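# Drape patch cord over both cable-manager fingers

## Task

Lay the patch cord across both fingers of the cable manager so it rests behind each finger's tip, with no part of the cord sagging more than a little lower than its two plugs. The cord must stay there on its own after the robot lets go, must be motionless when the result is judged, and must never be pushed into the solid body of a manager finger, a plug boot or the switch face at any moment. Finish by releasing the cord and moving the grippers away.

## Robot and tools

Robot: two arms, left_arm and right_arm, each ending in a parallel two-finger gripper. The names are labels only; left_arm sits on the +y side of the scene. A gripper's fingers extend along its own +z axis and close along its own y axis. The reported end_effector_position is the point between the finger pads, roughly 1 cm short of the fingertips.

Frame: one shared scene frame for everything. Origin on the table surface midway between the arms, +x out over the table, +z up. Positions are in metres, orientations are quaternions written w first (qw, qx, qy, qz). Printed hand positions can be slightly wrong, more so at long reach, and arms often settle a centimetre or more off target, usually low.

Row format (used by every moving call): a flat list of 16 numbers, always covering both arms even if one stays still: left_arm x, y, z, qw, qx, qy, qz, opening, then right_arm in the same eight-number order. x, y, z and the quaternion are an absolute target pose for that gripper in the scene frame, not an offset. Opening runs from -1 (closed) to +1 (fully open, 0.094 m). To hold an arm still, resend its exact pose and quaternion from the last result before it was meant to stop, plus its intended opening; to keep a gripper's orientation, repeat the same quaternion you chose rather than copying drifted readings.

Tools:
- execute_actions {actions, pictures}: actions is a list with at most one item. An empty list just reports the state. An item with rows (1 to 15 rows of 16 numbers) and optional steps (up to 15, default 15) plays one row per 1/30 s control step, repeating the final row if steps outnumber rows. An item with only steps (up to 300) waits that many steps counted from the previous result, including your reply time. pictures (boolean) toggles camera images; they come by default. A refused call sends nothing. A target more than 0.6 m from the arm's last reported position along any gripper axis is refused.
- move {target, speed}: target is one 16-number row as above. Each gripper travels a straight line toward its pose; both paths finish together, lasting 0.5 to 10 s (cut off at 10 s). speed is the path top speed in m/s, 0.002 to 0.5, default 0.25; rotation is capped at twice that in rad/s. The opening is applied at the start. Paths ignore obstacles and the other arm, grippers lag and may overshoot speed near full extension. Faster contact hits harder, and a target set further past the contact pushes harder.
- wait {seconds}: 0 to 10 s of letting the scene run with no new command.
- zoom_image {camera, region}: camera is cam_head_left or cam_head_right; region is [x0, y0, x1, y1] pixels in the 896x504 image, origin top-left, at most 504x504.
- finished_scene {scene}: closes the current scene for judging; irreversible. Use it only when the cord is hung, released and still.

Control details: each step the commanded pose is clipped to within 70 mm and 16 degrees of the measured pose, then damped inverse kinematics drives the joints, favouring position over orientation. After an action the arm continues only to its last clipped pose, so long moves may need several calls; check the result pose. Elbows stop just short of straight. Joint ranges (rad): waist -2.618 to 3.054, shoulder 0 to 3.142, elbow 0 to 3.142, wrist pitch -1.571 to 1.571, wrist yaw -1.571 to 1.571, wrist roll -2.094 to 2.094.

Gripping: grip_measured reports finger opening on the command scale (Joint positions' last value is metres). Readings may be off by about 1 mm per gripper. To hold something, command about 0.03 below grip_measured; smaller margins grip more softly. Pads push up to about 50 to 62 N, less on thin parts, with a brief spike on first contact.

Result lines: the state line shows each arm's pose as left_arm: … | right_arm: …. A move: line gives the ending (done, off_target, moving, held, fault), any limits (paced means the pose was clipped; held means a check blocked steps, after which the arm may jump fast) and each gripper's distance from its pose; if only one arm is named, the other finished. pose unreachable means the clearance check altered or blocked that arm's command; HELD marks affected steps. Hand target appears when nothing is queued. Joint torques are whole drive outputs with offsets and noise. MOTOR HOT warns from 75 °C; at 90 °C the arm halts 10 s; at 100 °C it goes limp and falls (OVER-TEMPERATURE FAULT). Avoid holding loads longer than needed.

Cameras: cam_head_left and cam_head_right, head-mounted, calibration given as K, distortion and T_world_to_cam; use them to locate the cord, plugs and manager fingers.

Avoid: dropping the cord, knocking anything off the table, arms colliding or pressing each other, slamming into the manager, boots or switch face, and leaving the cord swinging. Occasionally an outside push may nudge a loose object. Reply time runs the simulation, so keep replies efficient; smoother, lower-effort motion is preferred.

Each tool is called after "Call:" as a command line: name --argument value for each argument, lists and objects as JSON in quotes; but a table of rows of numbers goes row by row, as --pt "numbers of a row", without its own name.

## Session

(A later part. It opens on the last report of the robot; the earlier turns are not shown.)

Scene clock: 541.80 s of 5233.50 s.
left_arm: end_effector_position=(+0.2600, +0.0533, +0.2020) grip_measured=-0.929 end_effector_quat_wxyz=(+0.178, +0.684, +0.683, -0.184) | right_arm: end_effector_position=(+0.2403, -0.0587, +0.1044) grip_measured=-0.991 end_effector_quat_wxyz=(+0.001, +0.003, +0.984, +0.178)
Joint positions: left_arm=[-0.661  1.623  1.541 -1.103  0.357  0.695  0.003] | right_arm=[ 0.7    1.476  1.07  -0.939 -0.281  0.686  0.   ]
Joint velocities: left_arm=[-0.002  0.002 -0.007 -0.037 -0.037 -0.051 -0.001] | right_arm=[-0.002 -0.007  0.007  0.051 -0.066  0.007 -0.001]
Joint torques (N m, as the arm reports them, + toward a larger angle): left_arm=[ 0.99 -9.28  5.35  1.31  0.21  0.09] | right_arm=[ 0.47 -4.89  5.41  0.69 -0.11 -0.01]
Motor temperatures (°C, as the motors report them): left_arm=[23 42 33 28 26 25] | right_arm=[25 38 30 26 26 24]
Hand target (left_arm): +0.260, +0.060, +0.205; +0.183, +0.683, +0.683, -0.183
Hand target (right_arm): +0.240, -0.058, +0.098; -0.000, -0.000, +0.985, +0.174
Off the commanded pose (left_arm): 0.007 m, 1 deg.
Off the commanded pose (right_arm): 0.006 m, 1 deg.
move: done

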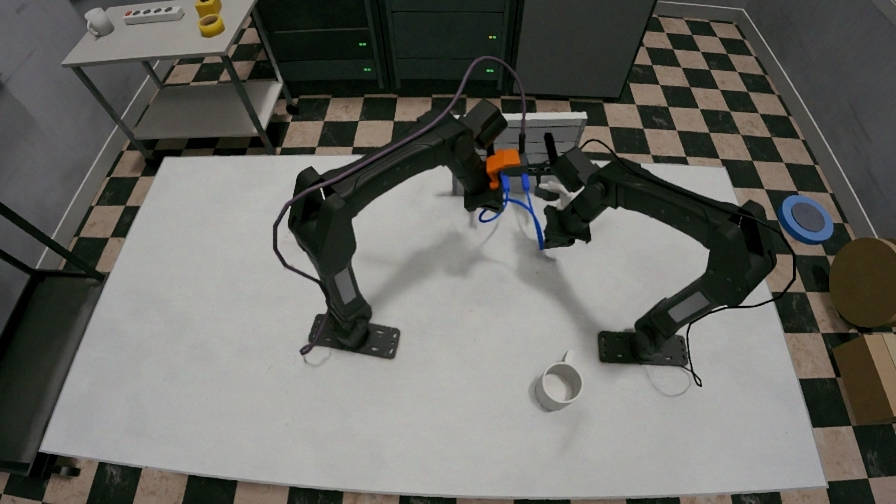

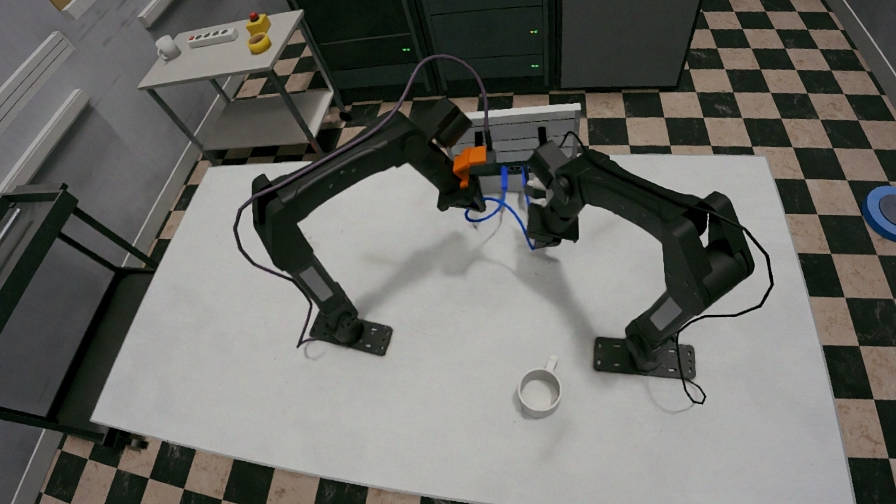

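Call:
move --target '[0.26,0.06,0.205, 0.183,0.683,0.683,-0.183, -1,  0.235,-0.075,0.175, 0.052,-0.296,0.94,0.166, -1]' --speed 0.15

Call:
move --target '[0.26,0.06,0.205, 0.183,0.683,0.683,-0.183, -1,  0.24,-0.05,0.17, 0.052,-0.296,0.94,0.166, 0.9]' --speed 0.1

Call:
zoom_image --camera "cam_head_left" --region '[460,150,660,300]'

Call:
zoom_image --camera "cam_head_right" --region '[440,150,640,300]'

Scene clock: 548.47 s of 5233.50 s.
left_arm: end_effector_position=(+0.2600, +0.0533, +0.2020) grip_measured=-0.929 end_effector_quat_wxyz=(+0.178, +0.684, +0.683, -0.184) | right_arm: end_effector_position=(+0.2309, -0.0743, +0.1571) grip_measured=-0.991 end_effector_quat_wxyz=(+0.026, -0.293, +0.943, +0.157)
Joint positions: left_arm=[-0.661  1.623  1.541 -1.103  0.357  0.695  0.003] | right_arm=[ 0.676  1.46   1.278 -1.235 -0.281  0.043  0.   ]
Joint velocities: left_arm=[-0.017  0.002 -0.027 -0.081  0.007 -0.037  0.   ] | right_arm=[-0.007 -0.007 -0.012  0.037 -0.007  0.051 -0.   ]
Joint torques (N m, as the arm reports them, + toward a larger angle): left_arm=[ 0.88 -9.28  5.29  1.3   0.22  0.12] | right_arm=[-0.99 -7.6   8.93  0.34 -0.2  -0.04]
Motor temperatures (°C, as the motors report them): left_arm=[23 42 33 28 26 25] | right_arm=[25 38 31 26 26 24]
Hand target (left_arm): +0.260, +0.060, +0.205; +0.183, +0.683, +0.683, -0.183
Hand target (right_arm): +0.235, -0.075, +0.175; +0.052, -0.296, +0.939, +0.166
Off the commanded pose (left_arm): 0.007 m, 1 deg.
Off the commanded pose (right_arm): 0.018 m, 3 deg.
After step 90, 1.13 s passed at rest.
move: off_target (right_arm)

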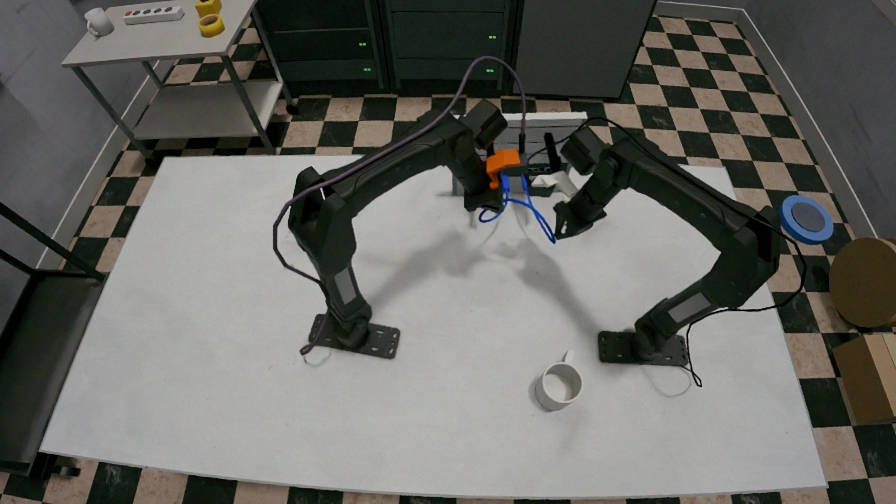

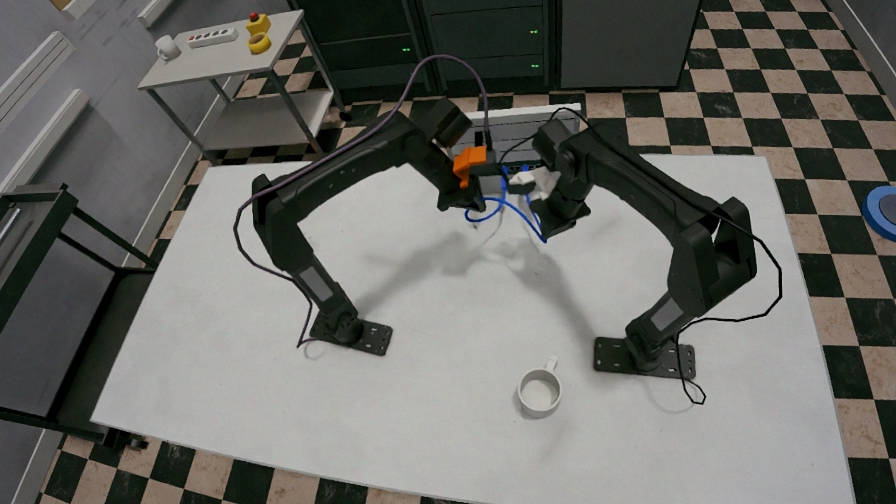

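Scene clock: 549.23 s of 5233.50 s.
left_arm: end_effector_position=(+0.2600, +0.0533, +0.2020) grip_measured=-0.929 end_effector_quat_wxyz=(+0.178, +0.684, +0.683, -0.184) | right_arm: end_effector_position=(+0.2332, -0.0586, +0.1632) grip_measured=+0.898 end_effector_quat_wxyz=(+0.037, -0.292, +0.942, +0.161)
Joint positions: left_arm=[-0.661  1.623  1.541 -1.103  0.357  0.695  0.003] | right_arm=[ 0.719  1.48   1.316 -1.217 -0.275  0.092  0.089]
Joint velocities: left_arm=[-0.002 -0.002 -0.007 -0.051  0.007 -0.037  0.001] | right_arm=[-0.017  0.007 -0.012 -0.037  0.066  0.066  0.   ]
Joint torques (N m, as the arm reports them, + toward a larger angle): left_arm=[ 0.95 -9.31  5.32  1.3   0.2   0.1 ] | right_arm=[ 0.8  -4.91  8.99  0.63 -0.12  0.05]
Motor temperatures (°C, as the motors report them): left_arm=[23 42 33 28 26 25] | right_arm=[25 38 31 26 26 24]
Hand target (left_arm): +0.260, +0.060, +0.205; +0.183, +0.683, +0.683, -0.183
Hand target (right_arm): +0.240, -0.050, +0.170; +0.052, -0.296, +0.939, +0.166
Off the commanded pose (left_arm): 0.007 m, 1 deg.
Off the commanded pose (right_arm): 0.013 m, 2 deg.
move: off_target (right_arm)

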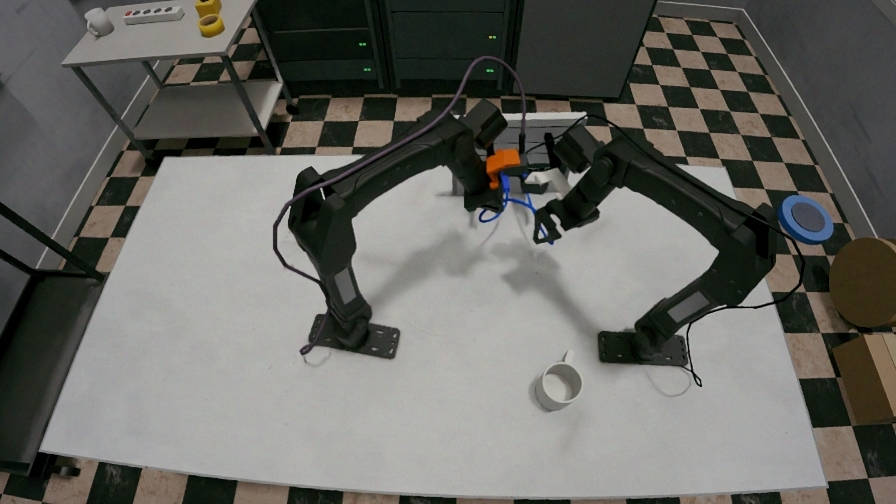

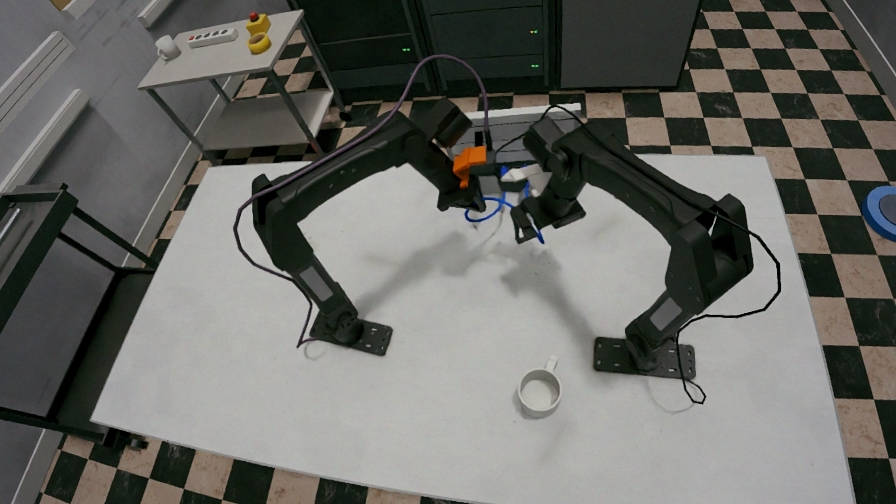

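Region (460, 150, 660, 300) of cam_head_left's 896x504 image, scaled by 2.520, with more detail than that image has; it fills the top 378 rows of this view, and the rest is white.

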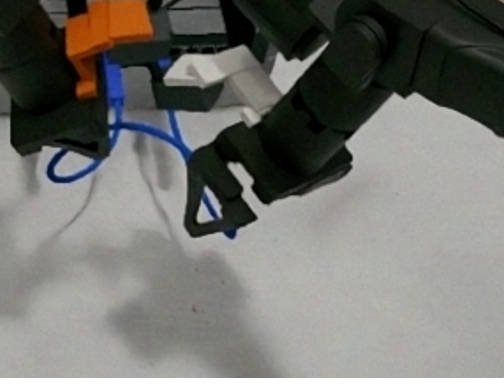

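Region (440, 150, 640, 300) of cam_head_right's 896x504 image, scaled by 2.520, with more detail than that image has; it fills the top 378 rows of this view, and the rest is white.

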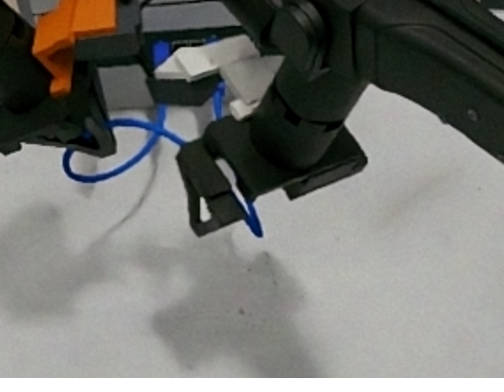

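Call:
move --target '[0.26,0.06,0.205, 0.183,0.683,0.683,-0.183, -1,  0.25,-0.062,0.122, 0.052,-0.296,0.94,0.166, 0.9]' --speed 0.04

Call:
move --target '[0.26,0.06,0.205, 0.183,0.683,0.683,-0.183, -1,  0.25,-0.062,0.122, 0.052,-0.296,0.94,0.166, -0.6]'

Call:
zoom_image --camera "cam_head_left" --region '[460,150,660,300]'

Call:
zoom_image --camera "cam_head_right" --region '[440,150,640,300]'

Scene clock: 552.37 s of 5233.50 s.
left_arm: end_effector_position=(+0.2600, +0.0533, +0.2020) grip_measured=-0.929 end_effector_quat_wxyz=(+0.178, +0.684, +0.683, -0.184) | right_arm: end_effector_position=(+0.2474, -0.0623, +0.1292) grip_measured=+0.898 end_effector_quat_wxyz=(+0.057, -0.297, +0.939, +0.164)
Joint positions: left_arm=[-0.661  1.623  1.541 -1.103  0.357  0.695  0.003] | right_arm=[ 0.68   1.48   1.175 -1.047 -0.274  0.046  0.089]
Joint velocities: left_arm=[ 0.002  0.002  0.002 -0.051  0.037  0.037  0.   ] | right_arm=[-0.002 -0.002 -0.002  0.007 -0.022  0.022 -0.001]
Joint torques (N m, as the arm reports them, + toward a larger angle): left_arm=[ 0.97 -9.27  5.31  1.3   0.19  0.11] | right_arm=[-0.99 -4.62  5.37  0.69 -0.28 -0.07]
Motor temperatures (°C, as the motors report them): left_arm=[23 42 33 28 26 25] | right_arm=[25 37 31 26 26 24]
Hand target (left_arm): +0.260, +0.060, +0.205; +0.183, +0.683, +0.683, -0.183
Hand target (right_arm): +0.249, -0.063, +0.122; +0.052, -0.296, +0.939, +0.166
Off the commanded pose (left_arm): 0.007 m, 1 deg.
Off the commanded pose (right_arm): 0.008 m, 1 deg.
move: done

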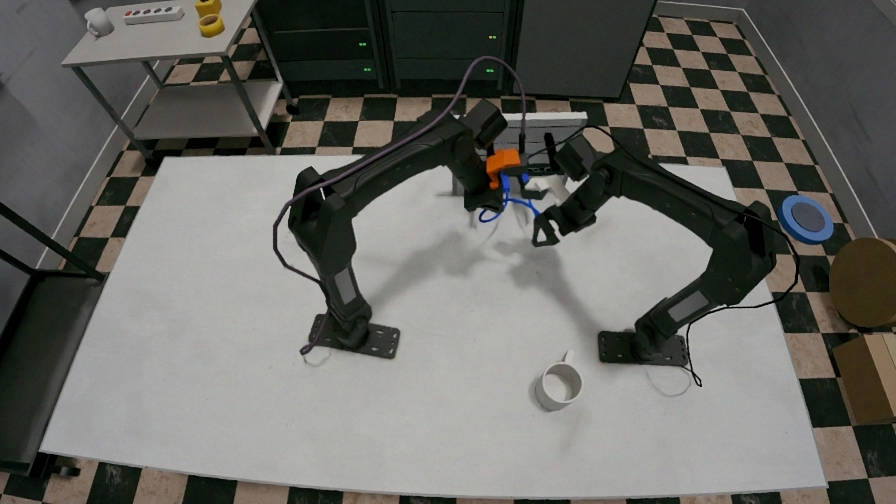

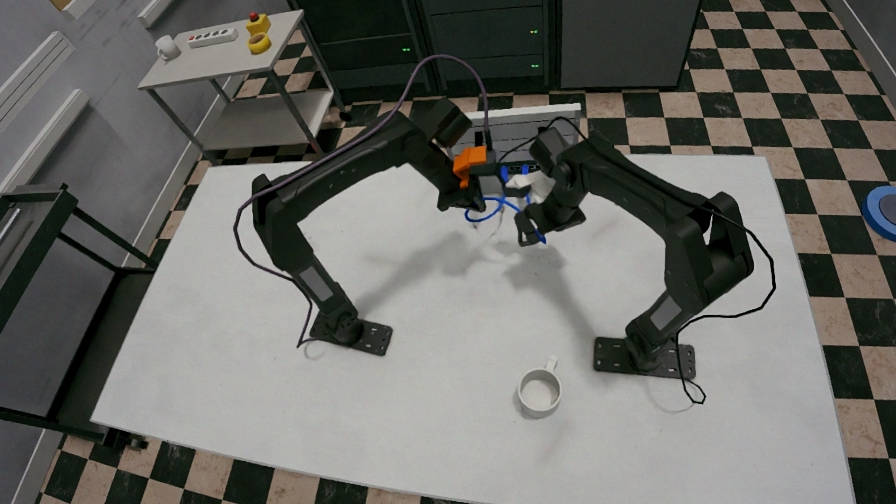

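Scene clock: 553.07 s of 5233.50 s.
left_arm: end_effector_position=(+0.2600, +0.0533, +0.2020) grip_measured=-0.929 end_effector_quat_wxyz=(+0.178, +0.684, +0.683, -0.184) | right_arm: end_effector_position=(+0.2483, -0.0617, +0.1294) grip_measured=-0.598 end_effector_quat_wxyz=(+0.060, -0.298, +0.938, +0.165)
Joint positions: left_arm=[-0.661  1.623  1.541 -1.103  0.357  0.695  0.003] | right_arm=[ 0.68   1.48   1.175 -1.042 -0.274  0.045  0.019]
Joint velocities: left_arm=[ 0.007  0.007  0.002  0.037 -0.037 -0.007 -0.   ] | right_arm=[-0.012  0.007  0.007 -0.066  0.007  0.022  0.   ]
Joint torques (N m, as the arm reports them, + toward a larger angle): left_arm=[ 0.92 -9.29  5.32  1.3   0.21  0.11] | right_arm=[-0.92 -4.53  5.53  0.67 -0.27 -0.07]
Motor temperatures (°C, as the motors report them): left_arm=[23 42 33 28 26 25] | right_arm=[25 37 31 26 26 24]
Hand target (left_arm): +0.260, +0.060, +0.205; +0.183, +0.683, +0.683, -0.183
Hand target (right_arm): +0.250, -0.062, +0.122; +0.052, -0.296, +0.939, +0.166
Off the commanded pose (left_arm): 0.007 m, 1 deg.
Off the commanded pose (right_arm): 0.008 m, 1 deg.
move: done

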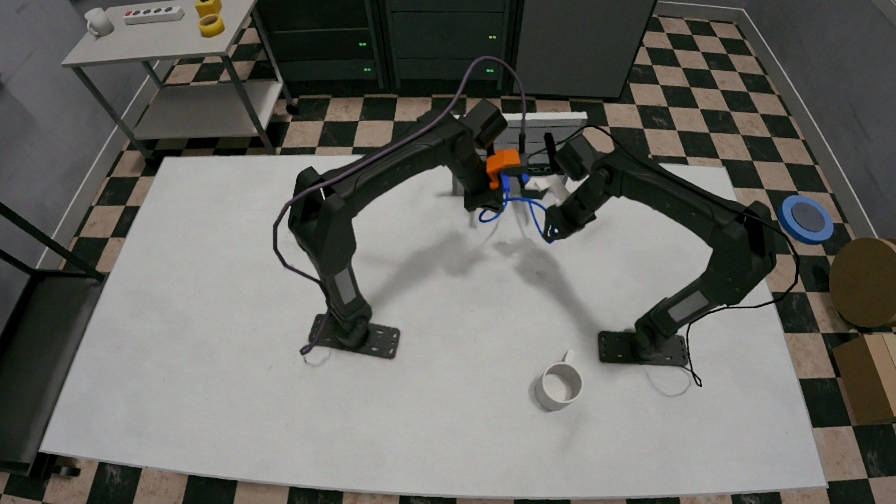

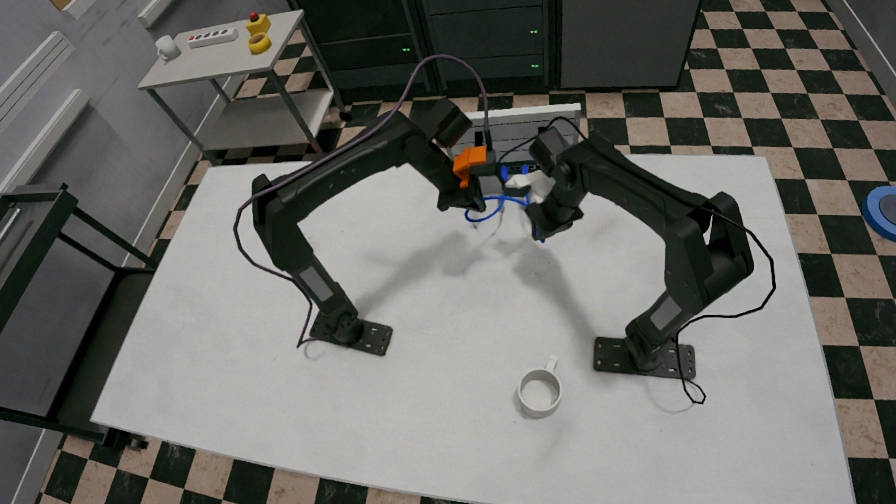

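Region (460, 150, 660, 300) of cam_head_left's 896x504 image, scaled by 2.520, with more detail than that image has; it fills the top 378 rows of this view, and the rest is white.

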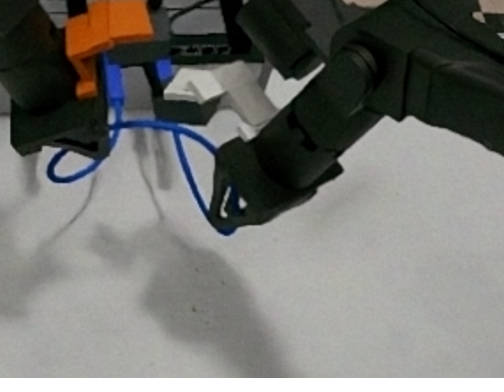

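Region (440, 150, 640, 300) of cam_head_right's 896x504 image, scaled by 2.520, with more detail than that image has; it fills the top 378 rows of this view, and the rest is white.

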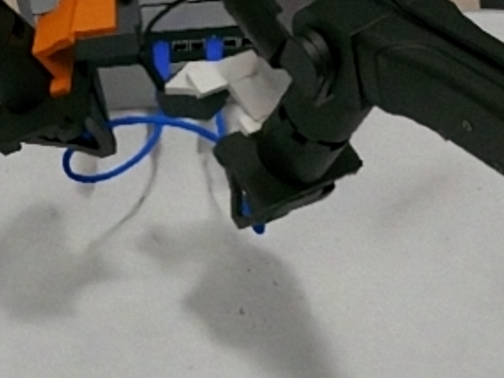

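Call:
move --target '[0.26,0.06,0.205, 0.183,0.683,0.683,-0.183, -1,  0.25,-0.062,0.122, 0.052,-0.296,0.94,0.166, -1]'

Call:
zoom_image --camera "cam_head_left" --region '[460,150,660,300]'

Scene clock: 554.53 s of 5233.50 s.
left_arm: end_effector_position=(+0.2608, +0.0525, +0.2024) grip_measured=-0.929 end_effector_quat_wxyz=(+0.181, +0.684, +0.682, -0.184) | right_arm: end_effector_position=(+0.2510, -0.0591, +0.1305) grip_measured=-0.937 end_effector_quat_wxyz=(+0.067, -0.300, +0.936, +0.168)
Joint positions: left_arm=[-0.661  1.623  1.541 -1.098  0.357  0.695  0.003] | right_arm=[ 0.68   1.48   1.175 -1.026 -0.277  0.042  0.003]
Joint velocities: left_arm=[-0.002 -0.002 -0.002  0.007 -0.022 -0.007 -0.   ] | right_arm=[ 0.017 -0.002 -0.032  0.066 -0.022  0.037  0.   ]
Joint torques (N m, as the arm reports them, + toward a larger angle): left_arm=[ 0.95 -9.36  5.29  1.26  0.21  0.12] | right_arm=[-1.01 -4.53  5.65  0.54 -0.24 -0.01]
Motor temperatures (°C, as the motors report them): left_arm=[23 42 33 28 26 25] | right_arm=[25 37 31 26 26 24]
Hand target (left_arm): +0.260, +0.060, +0.205; +0.183, +0.683, +0.683, -0.183
Hand target (right_arm): +0.250, -0.062, +0.122; +0.052, -0.296, +0.939, +0.166
Off the commanded pose (left_arm): 0.008 m, 0 deg.
Off the commanded pose (right_arm): 0.009 m, 2 deg.
move: done

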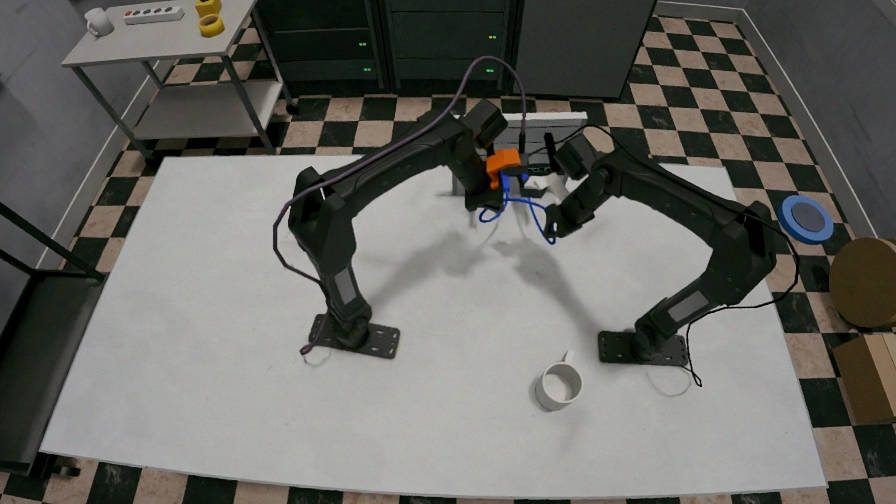

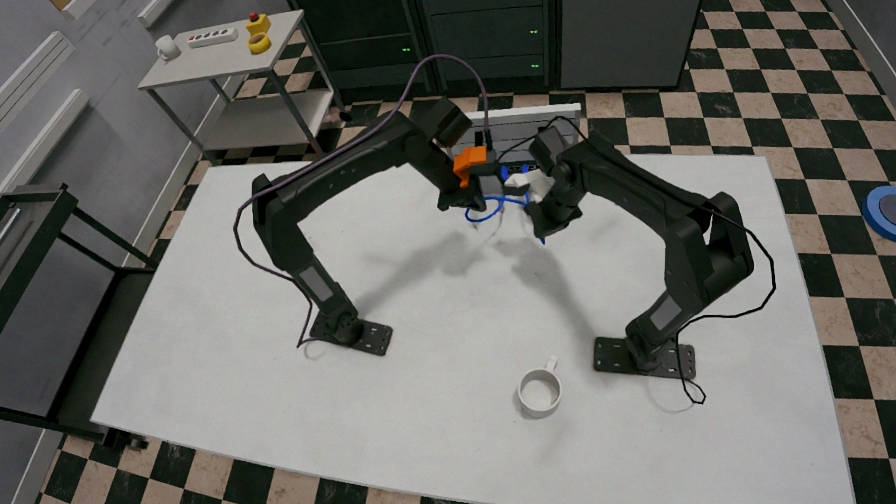

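Region (460, 150, 660, 300) of cam_head_left's 896x504 image, scaled by 2.520, with more detail than that image has; it fills the top 378 rows of this view, and the rest is white.

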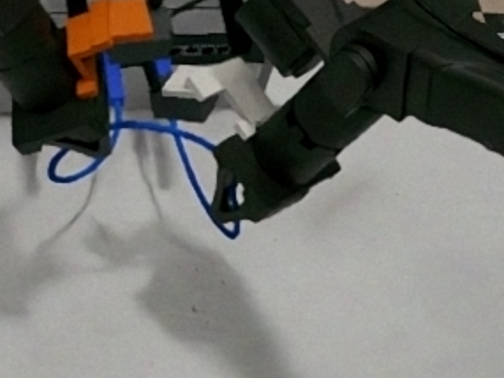

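Call:
move --target '[0.27,0.05,0.225, 0.183,0.683,0.683,-0.183, -1,  0.265,-0.06,0.195, 0.112,-0.633,0.754,0.133, -1]' --speed 0.06

Call:
zoom_image --camera "cam_head_left" --region '[440,90,680,270]'

Call:
zoom_image --camera "cam_head_right" --region '[420,90,660,270]'

Scene clock: 564.83 s of 5233.50 s.
left_arm: end_effector_position=(+0.2652, +0.0500, +0.2253) grip_measured=-0.929 end_effector_quat_wxyz=(+0.185, +0.683, +0.682, -0.185) | right_arm: end_effector_position=(+0.2618, -0.0621, +0.1884) grip_measured=-0.937 end_effector_quat_wxyz=(+0.107, -0.634, +0.755, +0.127)
Joint positions: left_arm=[-0.656  1.652  1.661 -1.182  0.358  0.697  0.003] | right_arm=[ 0.654  1.555  1.486 -1.309 -0.273 -0.767  0.003]
Joint velocities: left_arm=[ 0.012 -0.017  0.007  0.081 -0.007 -0.007 -0.001] | right_arm=[ 0.007  0.007 -0.002 -0.022 -0.066 -0.007  0.001]
Joint torques (N m, as the arm reports them, + toward a larger angle): left_arm=[ 0.65 -6.07  7.9   1.25  0.2   0.1 ] | right_arm=[-0.87 -5.4   8.94  0.39 -0.32 -0.02]
Motor temperatures (°C, as the motors report them): left_arm=[23 41 34 28 26 25] | right_arm=[25 37 32 26 26 24]
Hand target (left_arm): +0.270, +0.050, +0.225; +0.183, +0.683, +0.683, -0.183
Hand target (right_arm): +0.266, -0.060, +0.195; +0.112, -0.633, +0.754, +0.133
Off the commanded pose (left_arm): 0.005 m, 0 deg.
Off the commanded pose (right_arm): 0.008 m, 1 deg.
move: done

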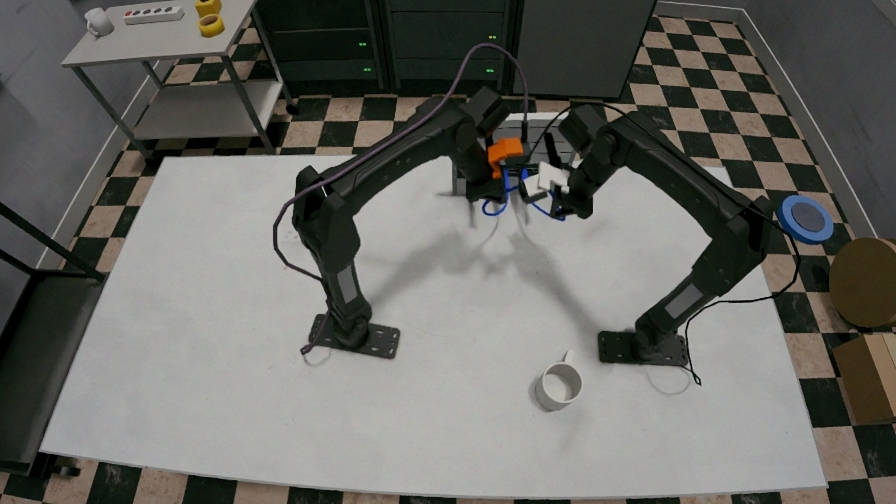

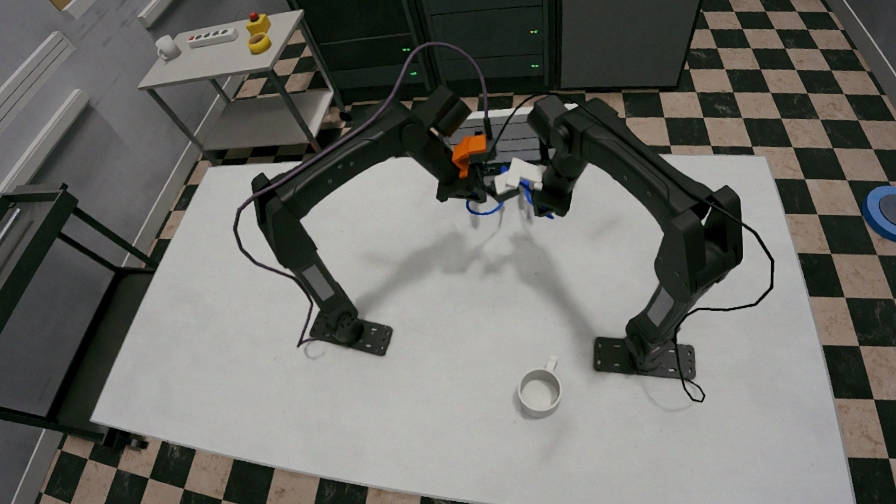

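Region (440, 90, 680, 270) of cam_head_left's 896x504 image, scaled by 2.100, with more detail than that image has; it fills the top 378 rows of this view, and the rest is white.

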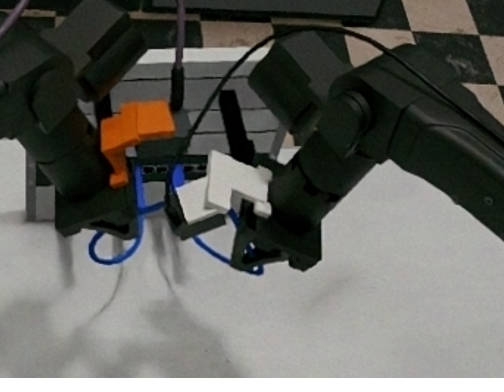

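Region (420, 90, 660, 270) of cam_head_right's 896x504 image, scaled by 2.100, with more detail than that image has; it fills the top 378 rows of this view, and the rest is white.

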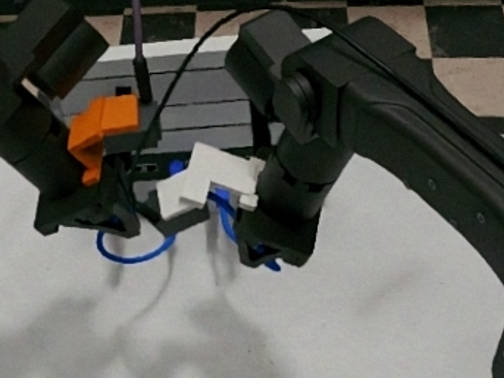

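Call:
move --target '[0.27,0.05,0.225, 0.183,0.683,0.683,-0.183, -1,  0.262,-0.062,0.19, 0.112,-0.633,0.754,0.133, -0.5]'

Call:
move --target '[0.275,0.09,0.215, 0.183,0.683,0.683,-0.183, -1,  0.24,-0.10,0.25, 0.112,-0.633,0.754,0.133, -0.5]' --speed 0.1

Call:
move --target '[0.285,0.155,0.19, 0.183,0.683,0.683,-0.183, -1,  0.22,-0.14,0.25, -0.066,0.533,0.819,0.201, 0.5]' --speed 0.5

Call:
zoom_image --camera "cam_head_left" --region '[400,110,640,290]'

Call:
zoom_image --camera "cam_head_right" --region '[380,110,620,290]'

Scene clock: 569.03 s of 5233.50 s.
left_arm: end_effector_position=(+0.2652, +0.0500, +0.2253) grip_measured=-0.929 end_effector_quat_wxyz=(+0.185, +0.683, +0.682, -0.185) | right_arm: end_effector_position=(+0.2616, -0.0623, +0.1883) grip_measured=-0.502 end_effector_quat_wxyz=(+0.106, -0.635, +0.755, +0.127)
Joint positions: left_arm=[-0.656  1.652  1.661 -1.182  0.358  0.697  0.003] | right_arm=[ 0.654  1.555  1.486 -1.31  -0.272 -0.769  0.023]
Joint velocities: left_arm=[-0.017 -0.012 -0.007 -0.022 -0.037  0.022 -0.   ] | right_arm=[-0.022  0.007  0.002  0.007 -0.007 -0.051 -0.001]
Joint torques (N m, as the arm reports them, + toward a larger angle): left_arm=[ 0.64 -6.07  7.86  1.23  0.19  0.1 ] | right_arm=[-0.84 -6.64  5.88  0.56 -0.34 -0.03]
Motor temperatures (°C, as the motors report them): left_arm=[23 40 34 28 26 25] | right_arm=[25 37 33 26 26 24]
Hand target (left_arm): +0.270, +0.050, +0.225; +0.183, +0.683, +0.683, -0.183
Hand target (right_arm): +0.262, -0.062, +0.190; +0.112, -0.633, +0.754, +0.133
Off the commanded pose (left_arm): 0.005 m, 0 deg.
Off the commanded pose (right_arm): 0.002 m, 1 deg.
After step 90, 0.50 s passed at rest.
move: done

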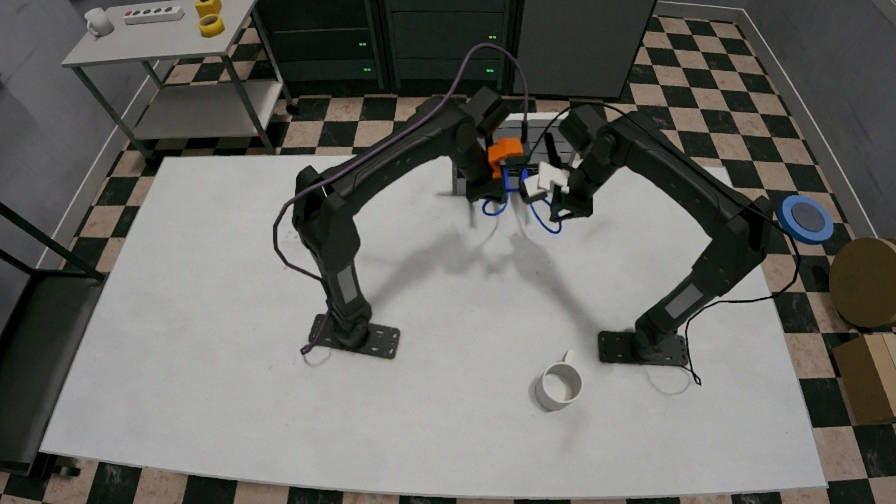

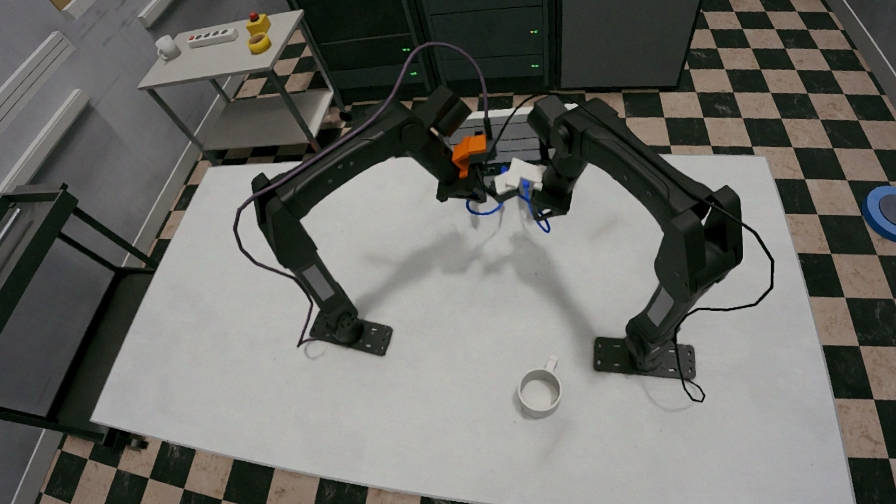

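Scene clock: 570.27 s of 5233.50 s.
left_arm: end_effector_position=(+0.2801, +0.0852, +0.2120) grip_measured=-0.929 end_effector_quat_wxyz=(+0.182, +0.682, +0.686, -0.177) | right_arm: end_effector_position=(+0.2423, -0.0987, +0.2350) grip_measured=-0.502 end_effector_quat_wxyz=(+0.098, -0.633, +0.758, +0.126)
Joint positions: left_arm=[-0.548  1.606  1.568 -1.18   0.381  0.802  0.003] | right_arm=[ 0.578  1.49   1.622 -1.547 -0.282 -0.842  0.023]
Joint velocities: left_arm=[-0.017  0.002  0.012 -0.095  0.007 -0.007 -0.001] | right_arm=[-0.002 -0.002  0.007 -0.022 -0.037 -0.051 -0.   ]
Joint torques (N m, as the arm reports them, + toward a larger angle): left_arm=[ 0.64 -8.85  5.26  1.17  0.35  0.05] | right_arm=[-0.97 -7.    8.13  0.33 -0.39 -0.06]
Motor temperatures (°C, as the motors report them): left_arm=[23 41 34 28 26 25] | right_arm=[25 37 33 26 26 24]
Hand target (left_arm): +0.275, +0.090, +0.215; +0.183, +0.683, +0.683, -0.182
Hand target (right_arm): +0.240, -0.099, +0.250; +0.119, -0.632, +0.754, +0.132
Off the commanded pose (left_arm): 0.008 m, 1 deg.
Off the commanded pose (right_arm): 0.015 m, 2 deg.
joint sent to its limit (right arm) — the command would take joint 4 (wrist pitch) past its lower limit, so that joint was sent only as far as its limit.
move: off_target (right_arm)

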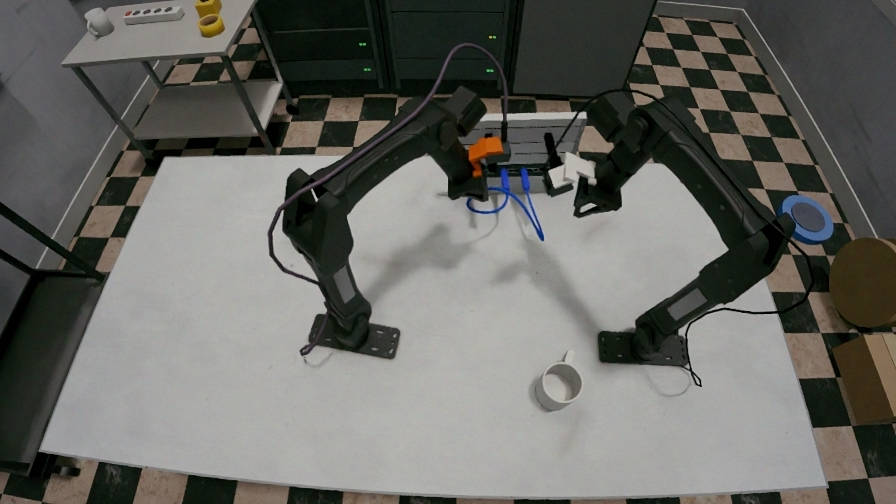

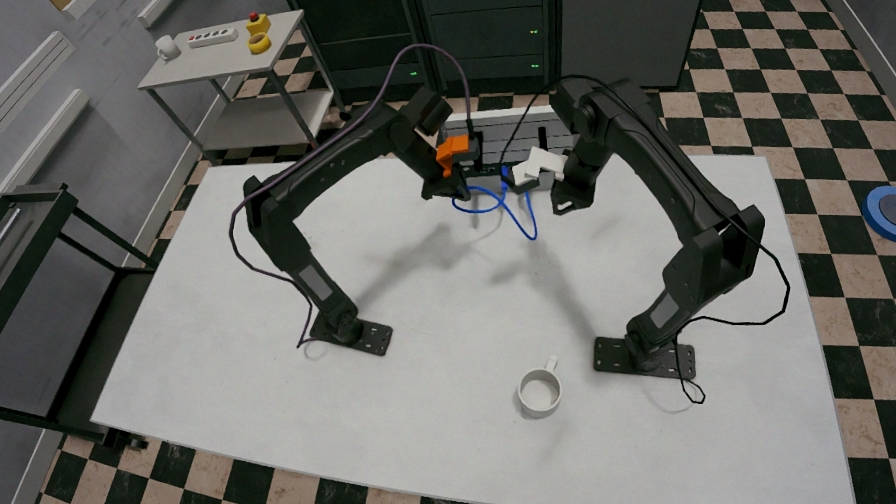

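Scene clock: 573.53 s of 5233.50 s.
left_arm: end_effector_position=(+0.2916, +0.1499, +0.1873) grip_measured=-0.929 end_effector_quat_wxyz=(+0.183, +0.685, +0.683, -0.177) | right_arm: end_effector_position=(+0.2216, -0.1375, +0.2485) grip_measured=+0.498 end_effector_quat_wxyz=(-0.077, +0.533, +0.820, +0.194)
Joint positions: left_arm=[-0.337  1.516  1.387 -1.178  0.447  1.029  0.003] | right_arm=[ 0.429  1.274  1.478 -1.536 -0.349  1.573  0.07 ]
Joint velocities: left_arm=[-0.002  0.002 -0.002  0.037  0.051  0.037  0.   ] | right_arm=[-0.002 -0.012 -0.012  0.095 -0.022  0.007  0.   ]
Joint torques (N m, as the arm reports them, + toward a larger angle): left_arm=[ 0.75 -8.18  5.11  0.9   0.4   0.07] | right_arm=[ 0.13 -5.44  4.49  0.68 -0.11  0.07]
Motor temperatures (°C, as the motors report them): left_arm=[23 41 34 28 26 25] | right_arm=[25 37 32 26 26 24]
Hand target (left_arm): +0.286, +0.155, +0.189; +0.183, +0.683, +0.683, -0.182
Hand target (right_arm): +0.220, -0.140, +0.250; -0.067, +0.533, +0.819, +0.201
Off the commanded pose (left_arm): 0.009 m, 1 deg.
Off the commanded pose (right_arm): 0.003 m, 1 deg.
move: done

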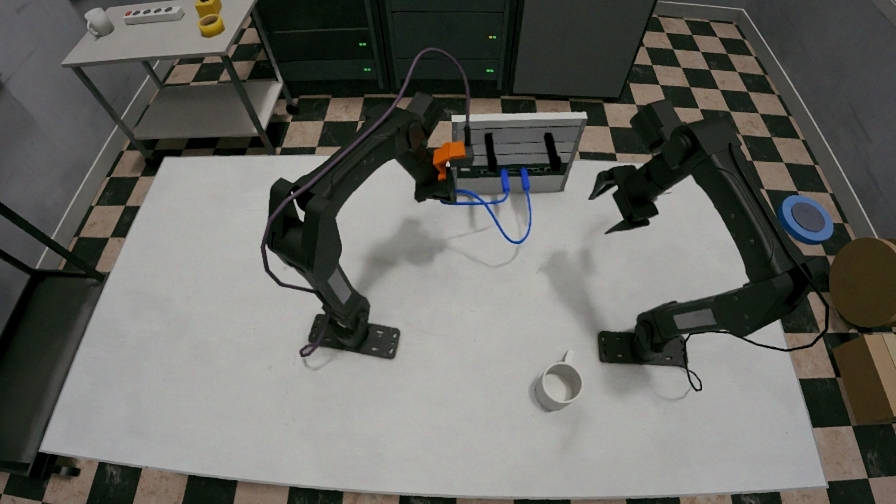

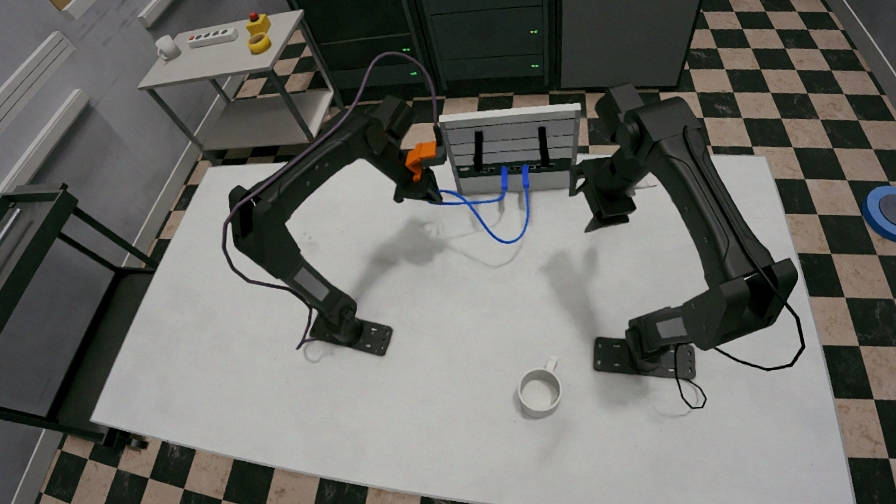

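Region (400, 110, 640, 290) of cam_head_left's 896x504 image, scaled by 2.100, with more detail than that image has; it fills the top 378 rows of this view, and the rest is white.

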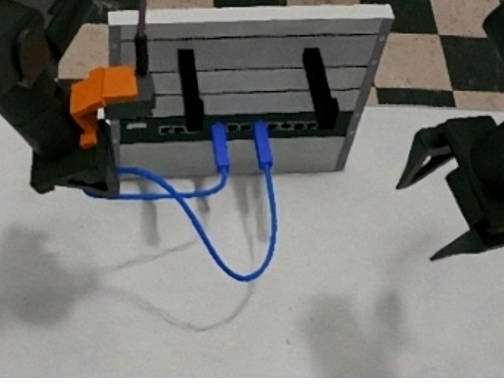

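Region (380, 110, 620, 290) of cam_head_right's 896x504 image, scaled by 2.100, with more detail than that image has; it fills the top 378 rows of this view, and the rest is white.

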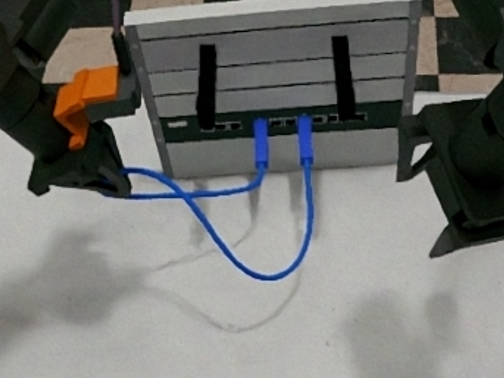

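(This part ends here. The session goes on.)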